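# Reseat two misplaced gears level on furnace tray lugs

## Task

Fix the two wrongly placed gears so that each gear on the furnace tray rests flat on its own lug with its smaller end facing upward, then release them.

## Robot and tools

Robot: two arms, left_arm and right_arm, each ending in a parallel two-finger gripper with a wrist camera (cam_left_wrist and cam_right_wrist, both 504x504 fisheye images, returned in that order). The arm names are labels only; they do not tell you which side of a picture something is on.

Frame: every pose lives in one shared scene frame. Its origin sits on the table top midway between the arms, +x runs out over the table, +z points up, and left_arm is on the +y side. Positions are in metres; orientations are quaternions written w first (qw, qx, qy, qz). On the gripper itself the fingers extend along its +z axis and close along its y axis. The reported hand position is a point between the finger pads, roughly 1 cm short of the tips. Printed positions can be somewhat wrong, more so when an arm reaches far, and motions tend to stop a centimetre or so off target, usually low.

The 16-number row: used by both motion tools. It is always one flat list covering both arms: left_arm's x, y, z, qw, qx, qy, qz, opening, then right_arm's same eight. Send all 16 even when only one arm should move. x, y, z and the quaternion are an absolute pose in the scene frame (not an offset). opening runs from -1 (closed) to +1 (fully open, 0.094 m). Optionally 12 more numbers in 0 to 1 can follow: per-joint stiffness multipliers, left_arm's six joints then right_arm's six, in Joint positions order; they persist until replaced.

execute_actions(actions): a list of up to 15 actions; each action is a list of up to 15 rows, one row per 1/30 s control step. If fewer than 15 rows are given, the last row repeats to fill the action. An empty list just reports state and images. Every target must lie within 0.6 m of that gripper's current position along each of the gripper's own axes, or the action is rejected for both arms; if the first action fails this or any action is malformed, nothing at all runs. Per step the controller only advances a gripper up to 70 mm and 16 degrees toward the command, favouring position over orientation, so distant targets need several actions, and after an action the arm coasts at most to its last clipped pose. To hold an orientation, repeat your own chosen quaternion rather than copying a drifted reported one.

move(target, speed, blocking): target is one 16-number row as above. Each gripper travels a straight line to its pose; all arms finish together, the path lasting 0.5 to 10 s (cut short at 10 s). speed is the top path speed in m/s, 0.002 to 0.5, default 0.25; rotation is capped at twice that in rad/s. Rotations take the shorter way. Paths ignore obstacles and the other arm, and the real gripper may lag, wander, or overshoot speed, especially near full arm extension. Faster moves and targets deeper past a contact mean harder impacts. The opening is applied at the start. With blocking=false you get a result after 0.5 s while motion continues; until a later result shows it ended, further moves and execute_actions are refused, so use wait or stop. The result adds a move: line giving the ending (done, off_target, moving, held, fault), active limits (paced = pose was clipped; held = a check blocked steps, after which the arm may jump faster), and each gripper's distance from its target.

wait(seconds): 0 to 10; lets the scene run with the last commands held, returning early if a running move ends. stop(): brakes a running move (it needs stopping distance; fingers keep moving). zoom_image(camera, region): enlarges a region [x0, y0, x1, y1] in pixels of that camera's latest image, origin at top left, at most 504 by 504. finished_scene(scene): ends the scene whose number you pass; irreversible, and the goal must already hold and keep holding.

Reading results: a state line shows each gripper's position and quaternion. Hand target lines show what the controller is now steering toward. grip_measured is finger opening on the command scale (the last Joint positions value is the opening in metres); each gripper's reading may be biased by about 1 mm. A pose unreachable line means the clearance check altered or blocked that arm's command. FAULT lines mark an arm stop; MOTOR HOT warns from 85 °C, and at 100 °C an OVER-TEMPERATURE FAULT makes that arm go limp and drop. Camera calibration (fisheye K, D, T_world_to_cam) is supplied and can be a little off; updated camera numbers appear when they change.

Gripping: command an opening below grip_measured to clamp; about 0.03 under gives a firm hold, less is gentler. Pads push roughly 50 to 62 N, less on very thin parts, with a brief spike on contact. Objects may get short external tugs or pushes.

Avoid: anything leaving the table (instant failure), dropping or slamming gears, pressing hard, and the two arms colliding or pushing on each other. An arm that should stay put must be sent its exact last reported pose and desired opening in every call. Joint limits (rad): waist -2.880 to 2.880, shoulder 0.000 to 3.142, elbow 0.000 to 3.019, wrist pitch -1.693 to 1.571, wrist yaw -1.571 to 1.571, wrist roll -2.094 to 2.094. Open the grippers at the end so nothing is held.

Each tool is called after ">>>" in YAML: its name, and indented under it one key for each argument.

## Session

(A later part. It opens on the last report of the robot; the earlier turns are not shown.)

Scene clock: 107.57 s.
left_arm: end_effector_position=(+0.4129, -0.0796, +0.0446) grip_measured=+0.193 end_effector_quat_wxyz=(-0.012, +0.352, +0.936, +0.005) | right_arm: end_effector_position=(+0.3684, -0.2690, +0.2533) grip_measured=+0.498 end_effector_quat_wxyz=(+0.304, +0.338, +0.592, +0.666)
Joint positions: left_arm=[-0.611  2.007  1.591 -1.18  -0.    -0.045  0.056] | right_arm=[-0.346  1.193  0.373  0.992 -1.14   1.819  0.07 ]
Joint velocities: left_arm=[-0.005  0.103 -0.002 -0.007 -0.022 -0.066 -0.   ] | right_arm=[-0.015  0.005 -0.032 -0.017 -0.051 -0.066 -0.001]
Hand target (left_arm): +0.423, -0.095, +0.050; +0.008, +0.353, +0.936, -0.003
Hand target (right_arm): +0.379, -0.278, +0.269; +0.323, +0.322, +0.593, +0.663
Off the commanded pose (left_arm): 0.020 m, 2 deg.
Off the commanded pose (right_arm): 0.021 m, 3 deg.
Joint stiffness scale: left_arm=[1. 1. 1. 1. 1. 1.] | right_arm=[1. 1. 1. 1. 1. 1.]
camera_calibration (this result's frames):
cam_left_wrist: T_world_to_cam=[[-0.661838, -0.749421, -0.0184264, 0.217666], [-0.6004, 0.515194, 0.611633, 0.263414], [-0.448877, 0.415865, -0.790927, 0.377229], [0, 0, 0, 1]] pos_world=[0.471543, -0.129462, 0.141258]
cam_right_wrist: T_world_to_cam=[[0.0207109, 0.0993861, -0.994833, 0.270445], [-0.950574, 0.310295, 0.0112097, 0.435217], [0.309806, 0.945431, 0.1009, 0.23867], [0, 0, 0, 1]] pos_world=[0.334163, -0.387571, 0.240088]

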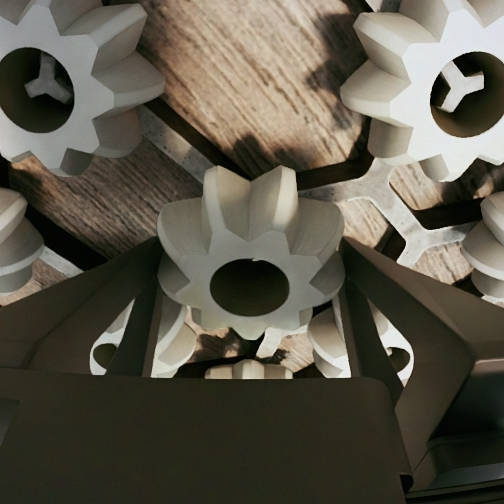

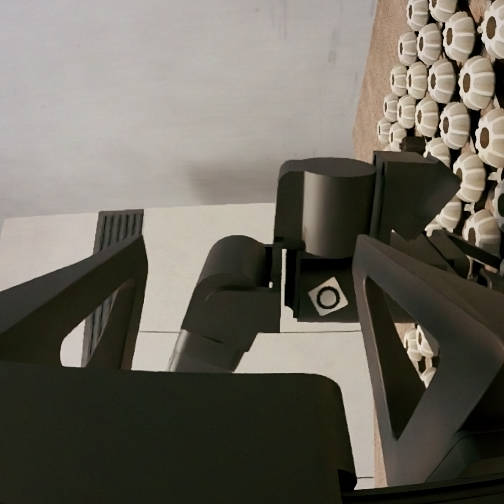

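>>> execute_actions:
  actions: []

Scene clock: 107.73 s.
left_arm: end_effector_position=(+0.4124, -0.0790, +0.0384) grip_measured=+0.193 end_effector_quat_wxyz=(-0.017, +0.352, +0.936, +0.007) | right_arm: end_effector_position=(+0.3684, -0.2690, +0.2533) grip_measured=+0.498 end_effector_quat_wxyz=(+0.304, +0.338, +0.592, +0.666)
Joint positions: left_arm=[-0.611  2.018  1.591 -1.179 -0.    -0.045  0.056] | right_arm=[-0.346  1.193  0.373  0.992 -1.14   1.819  0.07 ]
Joint velocities: left_arm=[ 0.005  0.024 -0.002 -0.017  0.022 -0.007  0.   ] | right_arm=[-0.005 -0.015 -0.007  0.007 -0.066 -0.022 -0.001]
Hand target (left_arm): +0.423, -0.095, +0.050; +0.008, +0.353, +0.936, -0.003
Hand target (right_arm): +0.379, -0.278, +0.269; +0.323, +0.322, +0.593, +0.663
Off the commanded pose (left_arm): 0.023 m, 3 deg.
Off the commanded pose (right_arm): 0.021 m, 3 deg.
Joint stiffness scale: left_arm=[1. 1. 1. 1. 1. 1.] | right_arm=[1. 1. 1. 1. 1. 1.]
camera_calibration (this result's frames):
cam_left_wrist: T_world_to_cam=[[-0.661976, -0.749288, -0.0188429, 0.217667], [-0.595821, 0.510807, 0.619737, 0.264059], [-0.454736, 0.421478, -0.784584, 0.374416], [0, 0, 0, 1]] pos_world=[0.471683, -0.129596, 0.134215]
cam_right_wrist: T_world_to_cam=[[0.0207109, 0.0993861, -0.994833, 0.270445], [-0.950574, 0.310295, 0.0112097, 0.435217], [0.309806, 0.945431, 0.1009, 0.23867], [0, 0, 0, 1]] pos_world=[0.334163, -0.387571, 0.240088]

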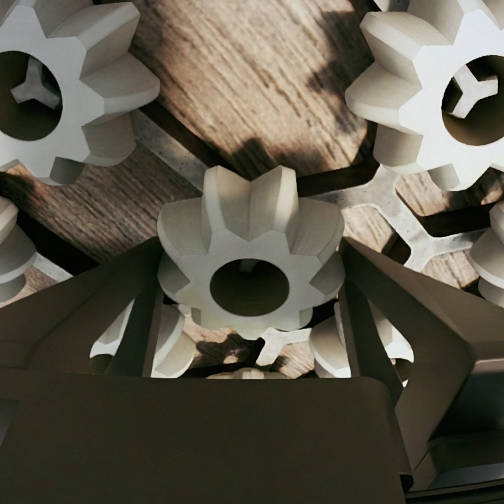

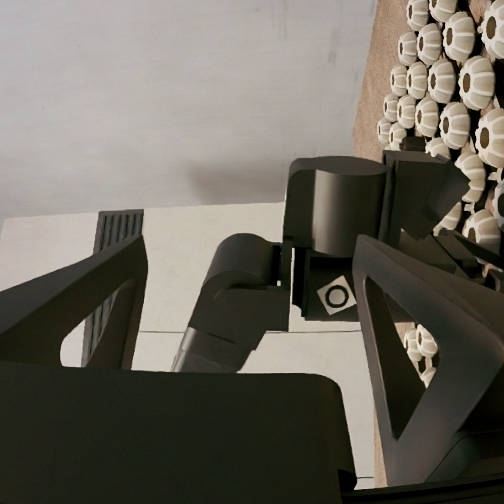

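>>> execute_actions:
  actions: []

>>> zoom_image:
  camera: "cam_left_wrist"
  region: [190, 230, 310, 350]

Scene clock: 107.87 s.
left_arm: end_effector_position=(+0.4123, -0.0790, +0.0382) grip_measured=+0.193 end_effector_quat_wxyz=(-0.017, +0.352, +0.936, +0.007) | right_arm: end_effector_position=(+0.3684, -0.2690, +0.2533) grip_measured=+0.498 end_effector_quat_wxyz=(+0.304, +0.338, +0.592, +0.666)
Joint positions: left_arm=[-0.611  2.019  1.591 -1.179 -0.    -0.045  0.056] | right_arm=[-0.346  1.193  0.373  0.992 -1.14   1.819  0.07 ]
Joint velocities: left_arm=[-0.015 -0.005 -0.012 -0.007 -0.007  0.007  0.001] | right_arm=[-0.015 -0.015 -0.002  0.007 -0.007  0.037  0.   ]
Hand target (left_arm): +0.423, -0.095, +0.050; +0.008, +0.353, +0.936, -0.003
Hand target (right_arm): +0.379, -0.278, +0.269; +0.323, +0.322, +0.593, +0.663
Off the commanded pose (left_arm): 0.023 m, 3 deg.
Off the commanded pose (right_arm): 0.021 m, 3 deg.
Joint stiffness scale: left_arm=[1. 1. 1. 1. 1. 1.] | right_arm=[1. 1. 1. 1. 1. 1.]
camera_calibration (this result's frames):
cam_left_wrist: T_world_to_cam=[[-0.661981, -0.749283, -0.0188583, 0.217667], [-0.59565, 0.510643, 0.620036, 0.26407], [-0.454952, 0.421685, -0.784347, 0.374322], [0, 0, 0, 1]] pos_world=[0.471684, -0.129597, 0.133971]
cam_right_wrist: T_world_to_cam=[[0.0207109, 0.0993861, -0.994833, 0.270445], [-0.950574, 0.310295, 0.0112097, 0.435217], [0.309806, 0.945431, 0.1009, 0.23867], [0, 0, 0, 1]] pos_world=[0.334163, -0.387571, 0.240088]

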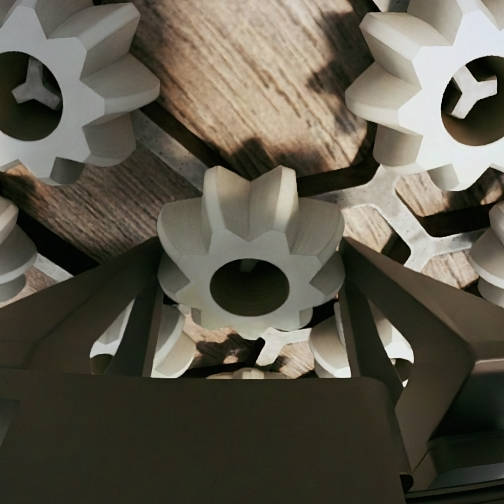

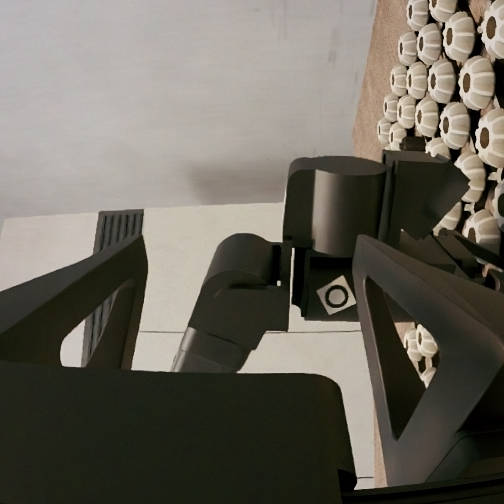

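Region (190, 230, 310, 350) of cam_left_wrist's 504x504 image, scaled by 4.200, with more detail than that image has.

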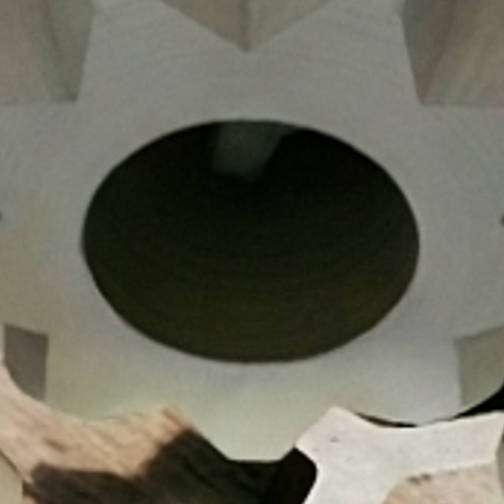

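>>> execute_actions:
  actions:
    - [[0.4236,-0.0957,0.04838,0.00761,0.3523,0.9358,-0.00221,0.15,0.380,-0.278,0.269,0.323,0.322,0.593,0.663,0.5],[0.4236,-0.0957,0.04721,0.00704,0.3523,0.9358,-0.00196,0.15,0.380,-0.278,0.269,0.323,0.322,0.593,0.663,0.5],[0.4236,-0.0957,0.04616,0.00653,0.3523,0.9358,-0.00174,0.15,0.380,-0.278,0.269,0.323,0.322,0.593,0.663,0.5],[0.4237,-0.0958,0.04523,0.00608,0.3523,0.9358,-0.00154,0.15,0.380,-0.278,0.269,0.323,0.322,0.593,0.663,0.5],[0.4237,-0.0958,0.0443,0.00562,0.3523,0.9358,-0.00134,0.15,0.380,-0.278,0.269,0.323,0.322,0.593,0.663,0.5],[0.4237,-0.0958,0.04336,0.00517,0.3523,0.9358,-0.00115,0.15,0.380,-0.278,0.269,0.323,0.322,0.593,0.663,0.5],[0.4237,-0.0958,0.04249,0.00474,0.3523,0.9358,-0.00096,0.15,0.380,-0.278,0.269,0.323,0.322,0.593,0.663,0.5],[0.4237,-0.0958,0.04167,0.00434,0.3523,0.9358,-0.00079,0.15,0.380,-0.278,0.269,0.323,0.322,0.593,0.663,0.5],[0.4237,-0.0958,0.04092,0.00397,0.3523,0.9358,-0.00063,0.15,0.380,-0.278,0.269,0.323,0.322,0.593,0.663,0.5],[0.4237,-0.0958,0.04022,0.00363,0.3523,0.9358,-0.00048,0.15,0.380,-0.278,0.269,0.323,0.322,0.593,0.663,0.5],[0.4237,-0.0958,0.03957,0.00332,0.3523,0.9358,-0.00035,0.15,0.380,-0.278,0.269,0.323,0.322,0.593,0.663,0.5],[0.4237,-0.0958,0.03905,0.00306,0.3523,0.9358,-0.00023,0.15,0.380,-0.278,0.269,0.323,0.322,0.593,0.663,0.5],[0.4237,-0.0958,0.03858,0.00283,0.3523,0.9358,-0.00014,0.15,0.380,-0.278,0.269,0.323,0.322,0.593,0.663,0.5],[0.4237,-0.0958,0.03823,0.00266,0.3523,0.9358,-0.00006,0.15,0.380,-0.278,0.269,0.323,0.322,0.593,0.663,0.5],[0.4237,-0.0958,0.038,0.00255,0.3523,0.9358,-0.00001,0.15,0.380,-0.278,0.269,0.323,0.322,0.593,0.663,0.5]]

Scene clock: 109.80 s.
left_arm: end_effector_position=(+0.4129, -0.0796, +0.0319) grip_measured=+0.193 end_effector_quat_wxyz=(-0.018, +0.352, +0.936, +0.008) | right_arm: end_effector_position=(+0.3684, -0.2690, +0.2533) grip_measured=+0.498 end_effector_quat_wxyz=(+0.304, +0.338, +0.592, +0.666)
Joint positions: left_arm=[-0.611  2.03   1.591 -1.171 -0.    -0.045  0.056] | right_arm=[-0.346  1.193  0.373  0.992 -1.14   1.819  0.07 ]
Joint velocities: left_arm=[-0.015  0.034  0.002 -0.002  0.037  0.022  0.001] | right_arm=[-0.015 -0.015 -0.012 -0.012 -0.037 -0.037 -0.001]
Hand target (left_arm): +0.423, -0.095, +0.039; +0.003, +0.353, +0.936, -0.000
Hand target (right_arm): +0.379, -0.278, +0.269; +0.323, +0.322, +0.593, +0.663
Off the commanded pose (left_arm): 0.020 m, 3 deg.
Off the commanded pose (right_arm): 0.021 m, 3 deg.
Joint stiffness scale: left_arm=[1. 1. 1. 1. 1. 1.] | right_arm=[1. 1. 1. 1. 1. 1.]
camera_calibration (this result's frames):
cam_left_wrist: T_world_to_cam=[[-0.662028, -0.749238, -0.0189966, 0.217543], [-0.59411, 0.509168, 0.622721, 0.267786], [-0.456894, 0.423545, -0.782213, 0.370759], [0, 0, 0, 1]] pos_world=[0.472511, -0.13039, 0.127389]
cam_right_wrist: T_world_to_cam=[[0.0207109, 0.0993861, -0.994833, 0.270445], [-0.950574, 0.310295, 0.0112097, 0.435217], [0.309806, 0.945431, 0.1009, 0.23867], [0, 0, 0, 1]] pos_world=[0.334163, -0.387571, 0.240088]

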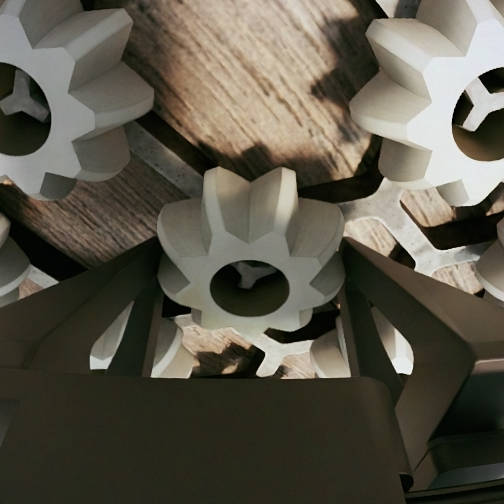

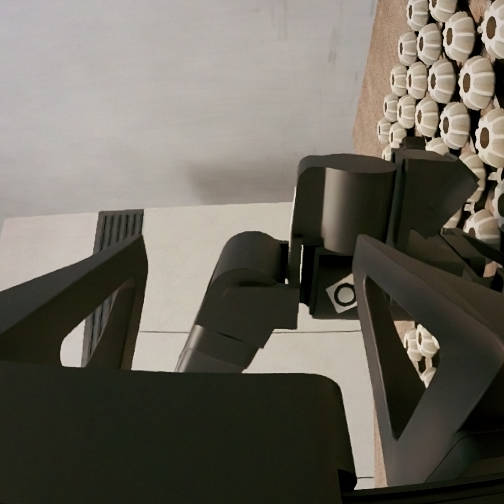

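>>> execute_actions:
  actions: []

>>> zoom_image:
  camera: "cam_left_wrist"
  region: [190, 230, 310, 350]

Scene clock: 109.97 s.
left_arm: end_effector_position=(+0.4129, -0.0796, +0.0314) grip_measured=+0.193 end_effector_quat_wxyz=(-0.018, +0.352, +0.936, +0.008) | right_arm: end_effector_position=(+0.3684, -0.2690, +0.2533) grip_measured=+0.498 end_effector_quat_wxyz=(+0.304, +0.338, +0.592, +0.666)
Joint positions: left_arm=[-0.611  2.031  1.591 -1.171 -0.    -0.045  0.056] | right_arm=[-0.346  1.193  0.373  0.992 -1.14   1.819  0.07 ]
Joint velocities: left_arm=[-0.005 -0.005  0.002 -0.007  0.007  0.007  0.   ] | right_arm=[-0.024 -0.015 -0.002  0.012 -0.022 -0.066  0.001]
Hand target (left_arm): +0.423, -0.095, +0.038; +0.002, +0.353, +0.936, -0.000
Hand target (right_arm): +0.379, -0.278, +0.269; +0.323, +0.322, +0.593, +0.663
Off the commanded pose (left_arm): 0.021 m, 3 deg.
Off the commanded pose (right_arm): 0.021 m, 3 deg.
Joint stiffness scale: left_arm=[1. 1. 1. 1. 1. 1.] | right_arm=[1. 1. 1. 1. 1. 1.]
camera_calibration (this result's frames):
cam_left_wrist: T_world_to_cam=[[-0.662034, -0.749233, -0.019012, 0.217537], [-0.593938, 0.509003, 0.623019, 0.267977], [-0.45711, 0.423752, -0.781975, 0.370528], [0, 0, 0, 1]] pos_world=[0.472551, -0.130428, 0.126925]
cam_right_wrist: T_world_to_cam=[[0.0207109, 0.0993861, -0.994833, 0.270445], [-0.950574, 0.310295, 0.0112097, 0.435217], [0.309806, 0.945431, 0.1009, 0.23867], [0, 0, 0, 1]] pos_world=[0.334163, -0.387571, 0.240088]

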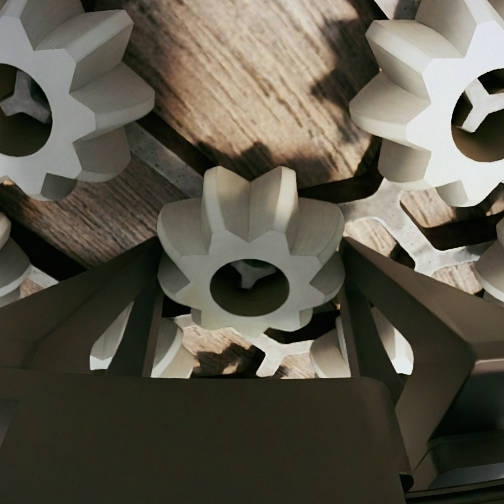

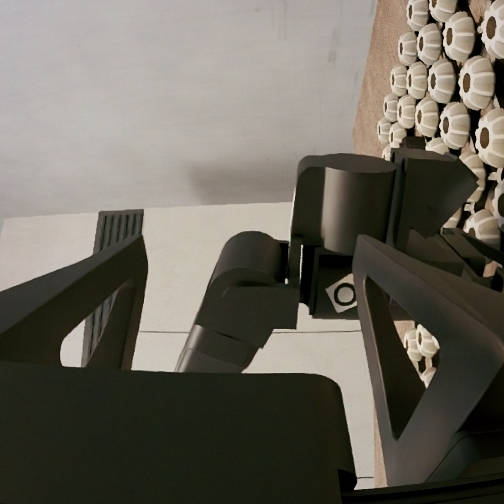

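Region (190, 230, 310, 350) of cam_left_wrist's 504x504 image, scaled by 4.200, with more detail than that image has.

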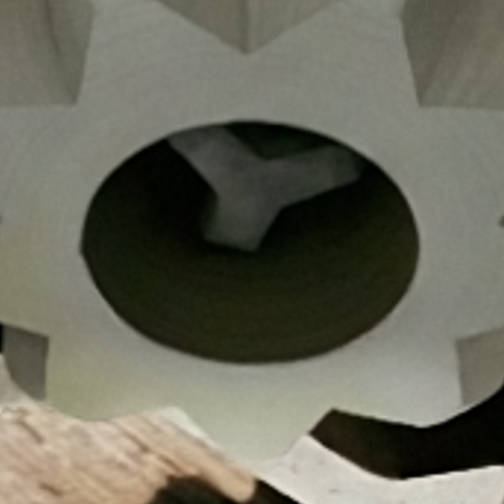

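>>> execute_actions:
  actions:
    - [[0.42395,-0.09604,0.04034,0.00439,0.3523,0.9358,-0.0008,0.15,0.380,-0.278,0.269,0.323,0.322,0.593,0.663,0.5],[0.4242,-0.09628,0.04268,0.00622,0.3523,0.9358,-0.0016,0.19,0.380,-0.278,0.269,0.323,0.322,0.593,0.663,0.5],[0.42443,-0.0965,0.04502,0.00806,0.3523,0.9358,-0.0024,0.23,0.380,-0.278,0.269,0.323,0.322,0.593,0.663,0.5],[0.42472,-0.09678,0.04795,0.01035,0.3523,0.9358,-0.0034,0.27,0.380,-0.278,0.269,0.323,0.322,0.593,0.663,0.5],[0.42499,-0.09704,0.05087,0.01265,0.3523,0.9358,-0.0044,0.31,0.380,-0.278,0.269,0.323,0.322,0.593,0.663,0.5],[0.42526,-0.0973,0.0538,0.01494,0.3523,0.9358,-0.0054,0.35,0.380,-0.278,0.269,0.323,0.322,0.593,0.663,0.5],[0.42556,-0.0976,0.05731,0.0177,0.3523,0.9358,-0.0066,0.38,0.380,-0.278,0.269,0.323,0.322,0.593,0.663,0.5],[0.4259,-0.09792,0.0614,0.02091,0.3523,0.9358,-0.008,0.38,0.380,-0.278,0.269,0.323,0.322,0.593,0.663,0.5],[0.42626,-0.09826,0.06608,0.02458,0.3523,0.9358,-0.0096,0.38,0.380,-0.278,0.269,0.323,0.322,0.593,0.663,0.5],[0.42659,-0.09858,0.07076,0.02825,0.3523,0.9358,-0.0111,0.38,0.380,-0.278,0.269,0.323,0.322,0.593,0.663,0.5],[0.42689,-0.09887,0.07544,0.03193,0.3523,0.9358,-0.0127,0.38,0.380,-0.278,0.269,0.323,0.322,0.593,0.663,0.5],[0.42717,-0.09915,0.08012,0.0356,0.3523,0.9358,-0.0143,0.38,0.380,-0.278,0.269,0.323,0.322,0.593,0.663,0.5],[0.42736,-0.09933,0.08363,0.03835,0.3523,0.9358,-0.0155,0.38,0.380,-0.278,0.269,0.323,0.322,0.593,0.663,0.5],[0.42751,-0.09947,0.08656,0.04065,0.3523,0.9358,-0.0165,0.38,0.380,-0.278,0.269,0.323,0.322,0.593,0.663,0.5],[0.42757,-0.09953,0.08773,0.04157,0.3523,0.9358,-0.0169,0.38,0.380,-0.278,0.269,0.323,0.322,0.593,0.663,0.5]]

Scene clock: 111.70 s.
left_arm: end_effector_position=(+0.4140, -0.0806, +0.0405) grip_measured=+0.378 end_effector_quat_wxyz=(-0.011, +0.352, +0.936, +0.005) | right_arm: end_effector_position=(+0.3684, -0.2690, +0.2533) grip_measured=+0.498 end_effector_quat_wxyz=(+0.304, +0.338, +0.592, +0.666)
Joint positions: left_arm=[-0.611  2.015  1.591 -1.171 -0.    -0.045  0.065] | right_arm=[-0.346  1.193  0.373  0.992 -1.14   1.819  0.07 ]
Joint velocities: left_arm=[-0.005 -0.181  0.002  0.007 -0.037 -0.081  0.   ] | right_arm=[ 0.015 -0.024 -0.007  0.002 -0.007 -0.022 -0.002]
Hand target (left_arm): +0.426, -0.098, +0.089; +0.041, +0.353, +0.935, -0.018
Hand target (right_arm): +0.379, -0.278, +0.269; +0.323, +0.322, +0.593, +0.663
Off the commanded pose (left_arm): 0.053 m, 7 deg.
Off the commanded pose (right_arm): 0.021 m, 3 deg.
Joint stiffness scale: left_arm=[1. 1. 1. 1. 1. 1.] | right_arm=[1. 1. 1. 1. 1. 1.]
camera_calibration (this result's frames):
cam_left_wrist: T_world_to_cam=[[-0.661817, -0.74944, -0.0183645, 0.217515], [-0.601073, 0.515839, 0.610427, 0.267534], [-0.448005, 0.415029, -0.79186, 0.374483], [0, 0, 0, 1]] pos_world=[0.472533, -0.130411, 0.137223]
cam_right_wrist: T_world_to_cam=[[0.0207109, 0.0993861, -0.994833, 0.270445], [-0.950574, 0.310295, 0.0112097, 0.435217], [0.309806, 0.945431, 0.1009, 0.23867], [0, 0, 0, 1]] pos_world=[0.334163, -0.387571, 0.240088]

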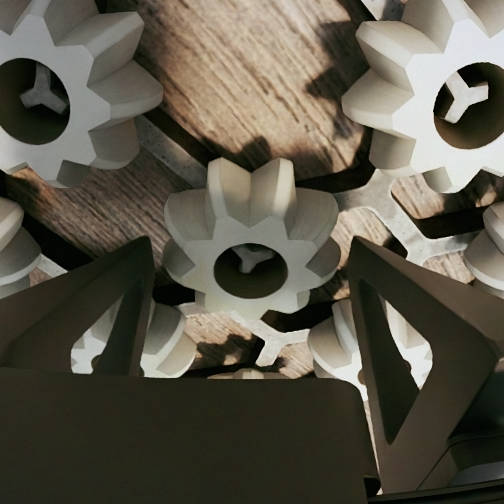

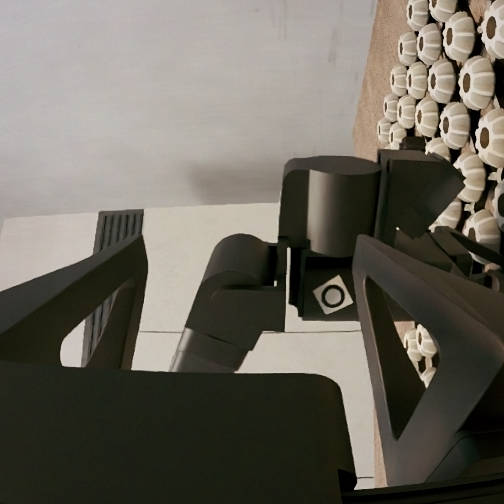

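>>> execute_actions:
  actions: []

Scene clock: 113.60 s.
left_arm: end_effector_position=(+0.4162, -0.0827, +0.0617) grip_measured=+0.378 end_effector_quat_wxyz=(+0.006, +0.352, +0.936, -0.003) | right_arm: end_effector_position=(+0.3684, -0.2690, +0.2533) grip_measured=+0.498 end_effector_quat_wxyz=(+0.304, +0.338, +0.592, +0.666)
Joint positions: left_arm=[-0.611  1.977  1.591 -1.171 -0.    -0.045  0.065] | right_arm=[-0.346  1.193  0.373  0.992 -1.14   1.819  0.07 ]
Joint velocities: left_arm=[-0.005 -0.005  0.002  0.012 -0.051  0.066 -0.001] | right_arm=[-0.015 -0.005  0.002  0.012 -0.007  0.022 -0.   ]
Hand target (left_arm): +0.426, -0.098, +0.089; +0.041, +0.353, +0.935, -0.018
Hand target (right_arm): +0.379, -0.278, +0.269; +0.323, +0.322, +0.593, +0.663
Off the commanded pose (left_arm): 0.033 m, 4 deg.
Off the commanded pose (right_arm): 0.021 m, 3 deg.
Joint stiffness scale: left_arm=[1. 1. 1. 1. 1. 1.] | right_arm=[1. 1. 1. 1. 1. 1.]
camera_calibration (this result's frames):
cam_left_wrist: T_world_to_cam=[[-0.661342, -0.749895, -0.0168356, 0.217455], [-0.617149, 0.53124, 0.58044, 0.266744], [-0.426326, 0.39426, -0.814129, 0.383734], [0, 0, 0, 1]] pos_world=[0.472029, -0.129928, 0.16124]
cam_right_wrist: T_world_to_cam=[[0.0207109, 0.0993861, -0.994833, 0.270445], [-0.950574, 0.310295, 0.0112097, 0.435217], [0.309806, 0.945431, 0.1009, 0.23867], [0, 0, 0, 1]] pos_world=[0.334163, -0.387571, 0.240088]

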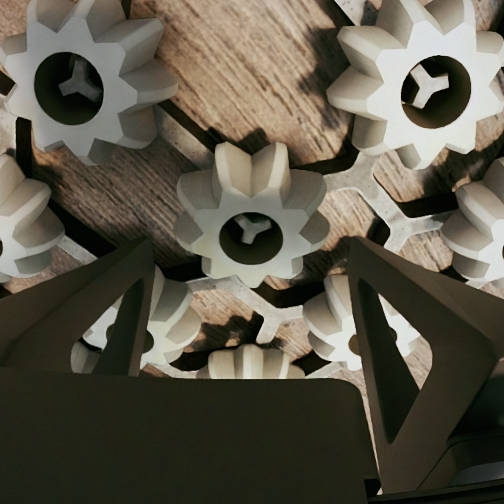

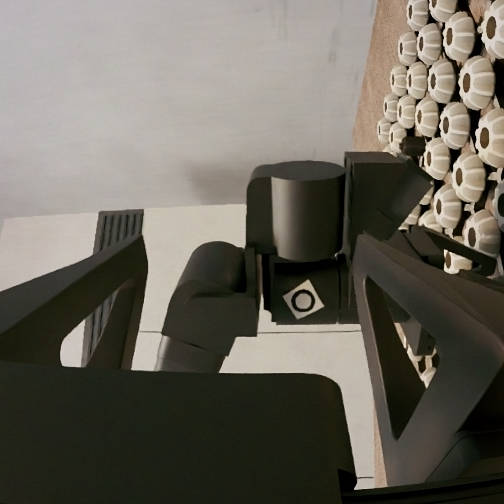

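The gear sits level on its lug and the gripper is clear of it.

>>> finished_scene:
  scene: 2

The scene is finished: the task was done.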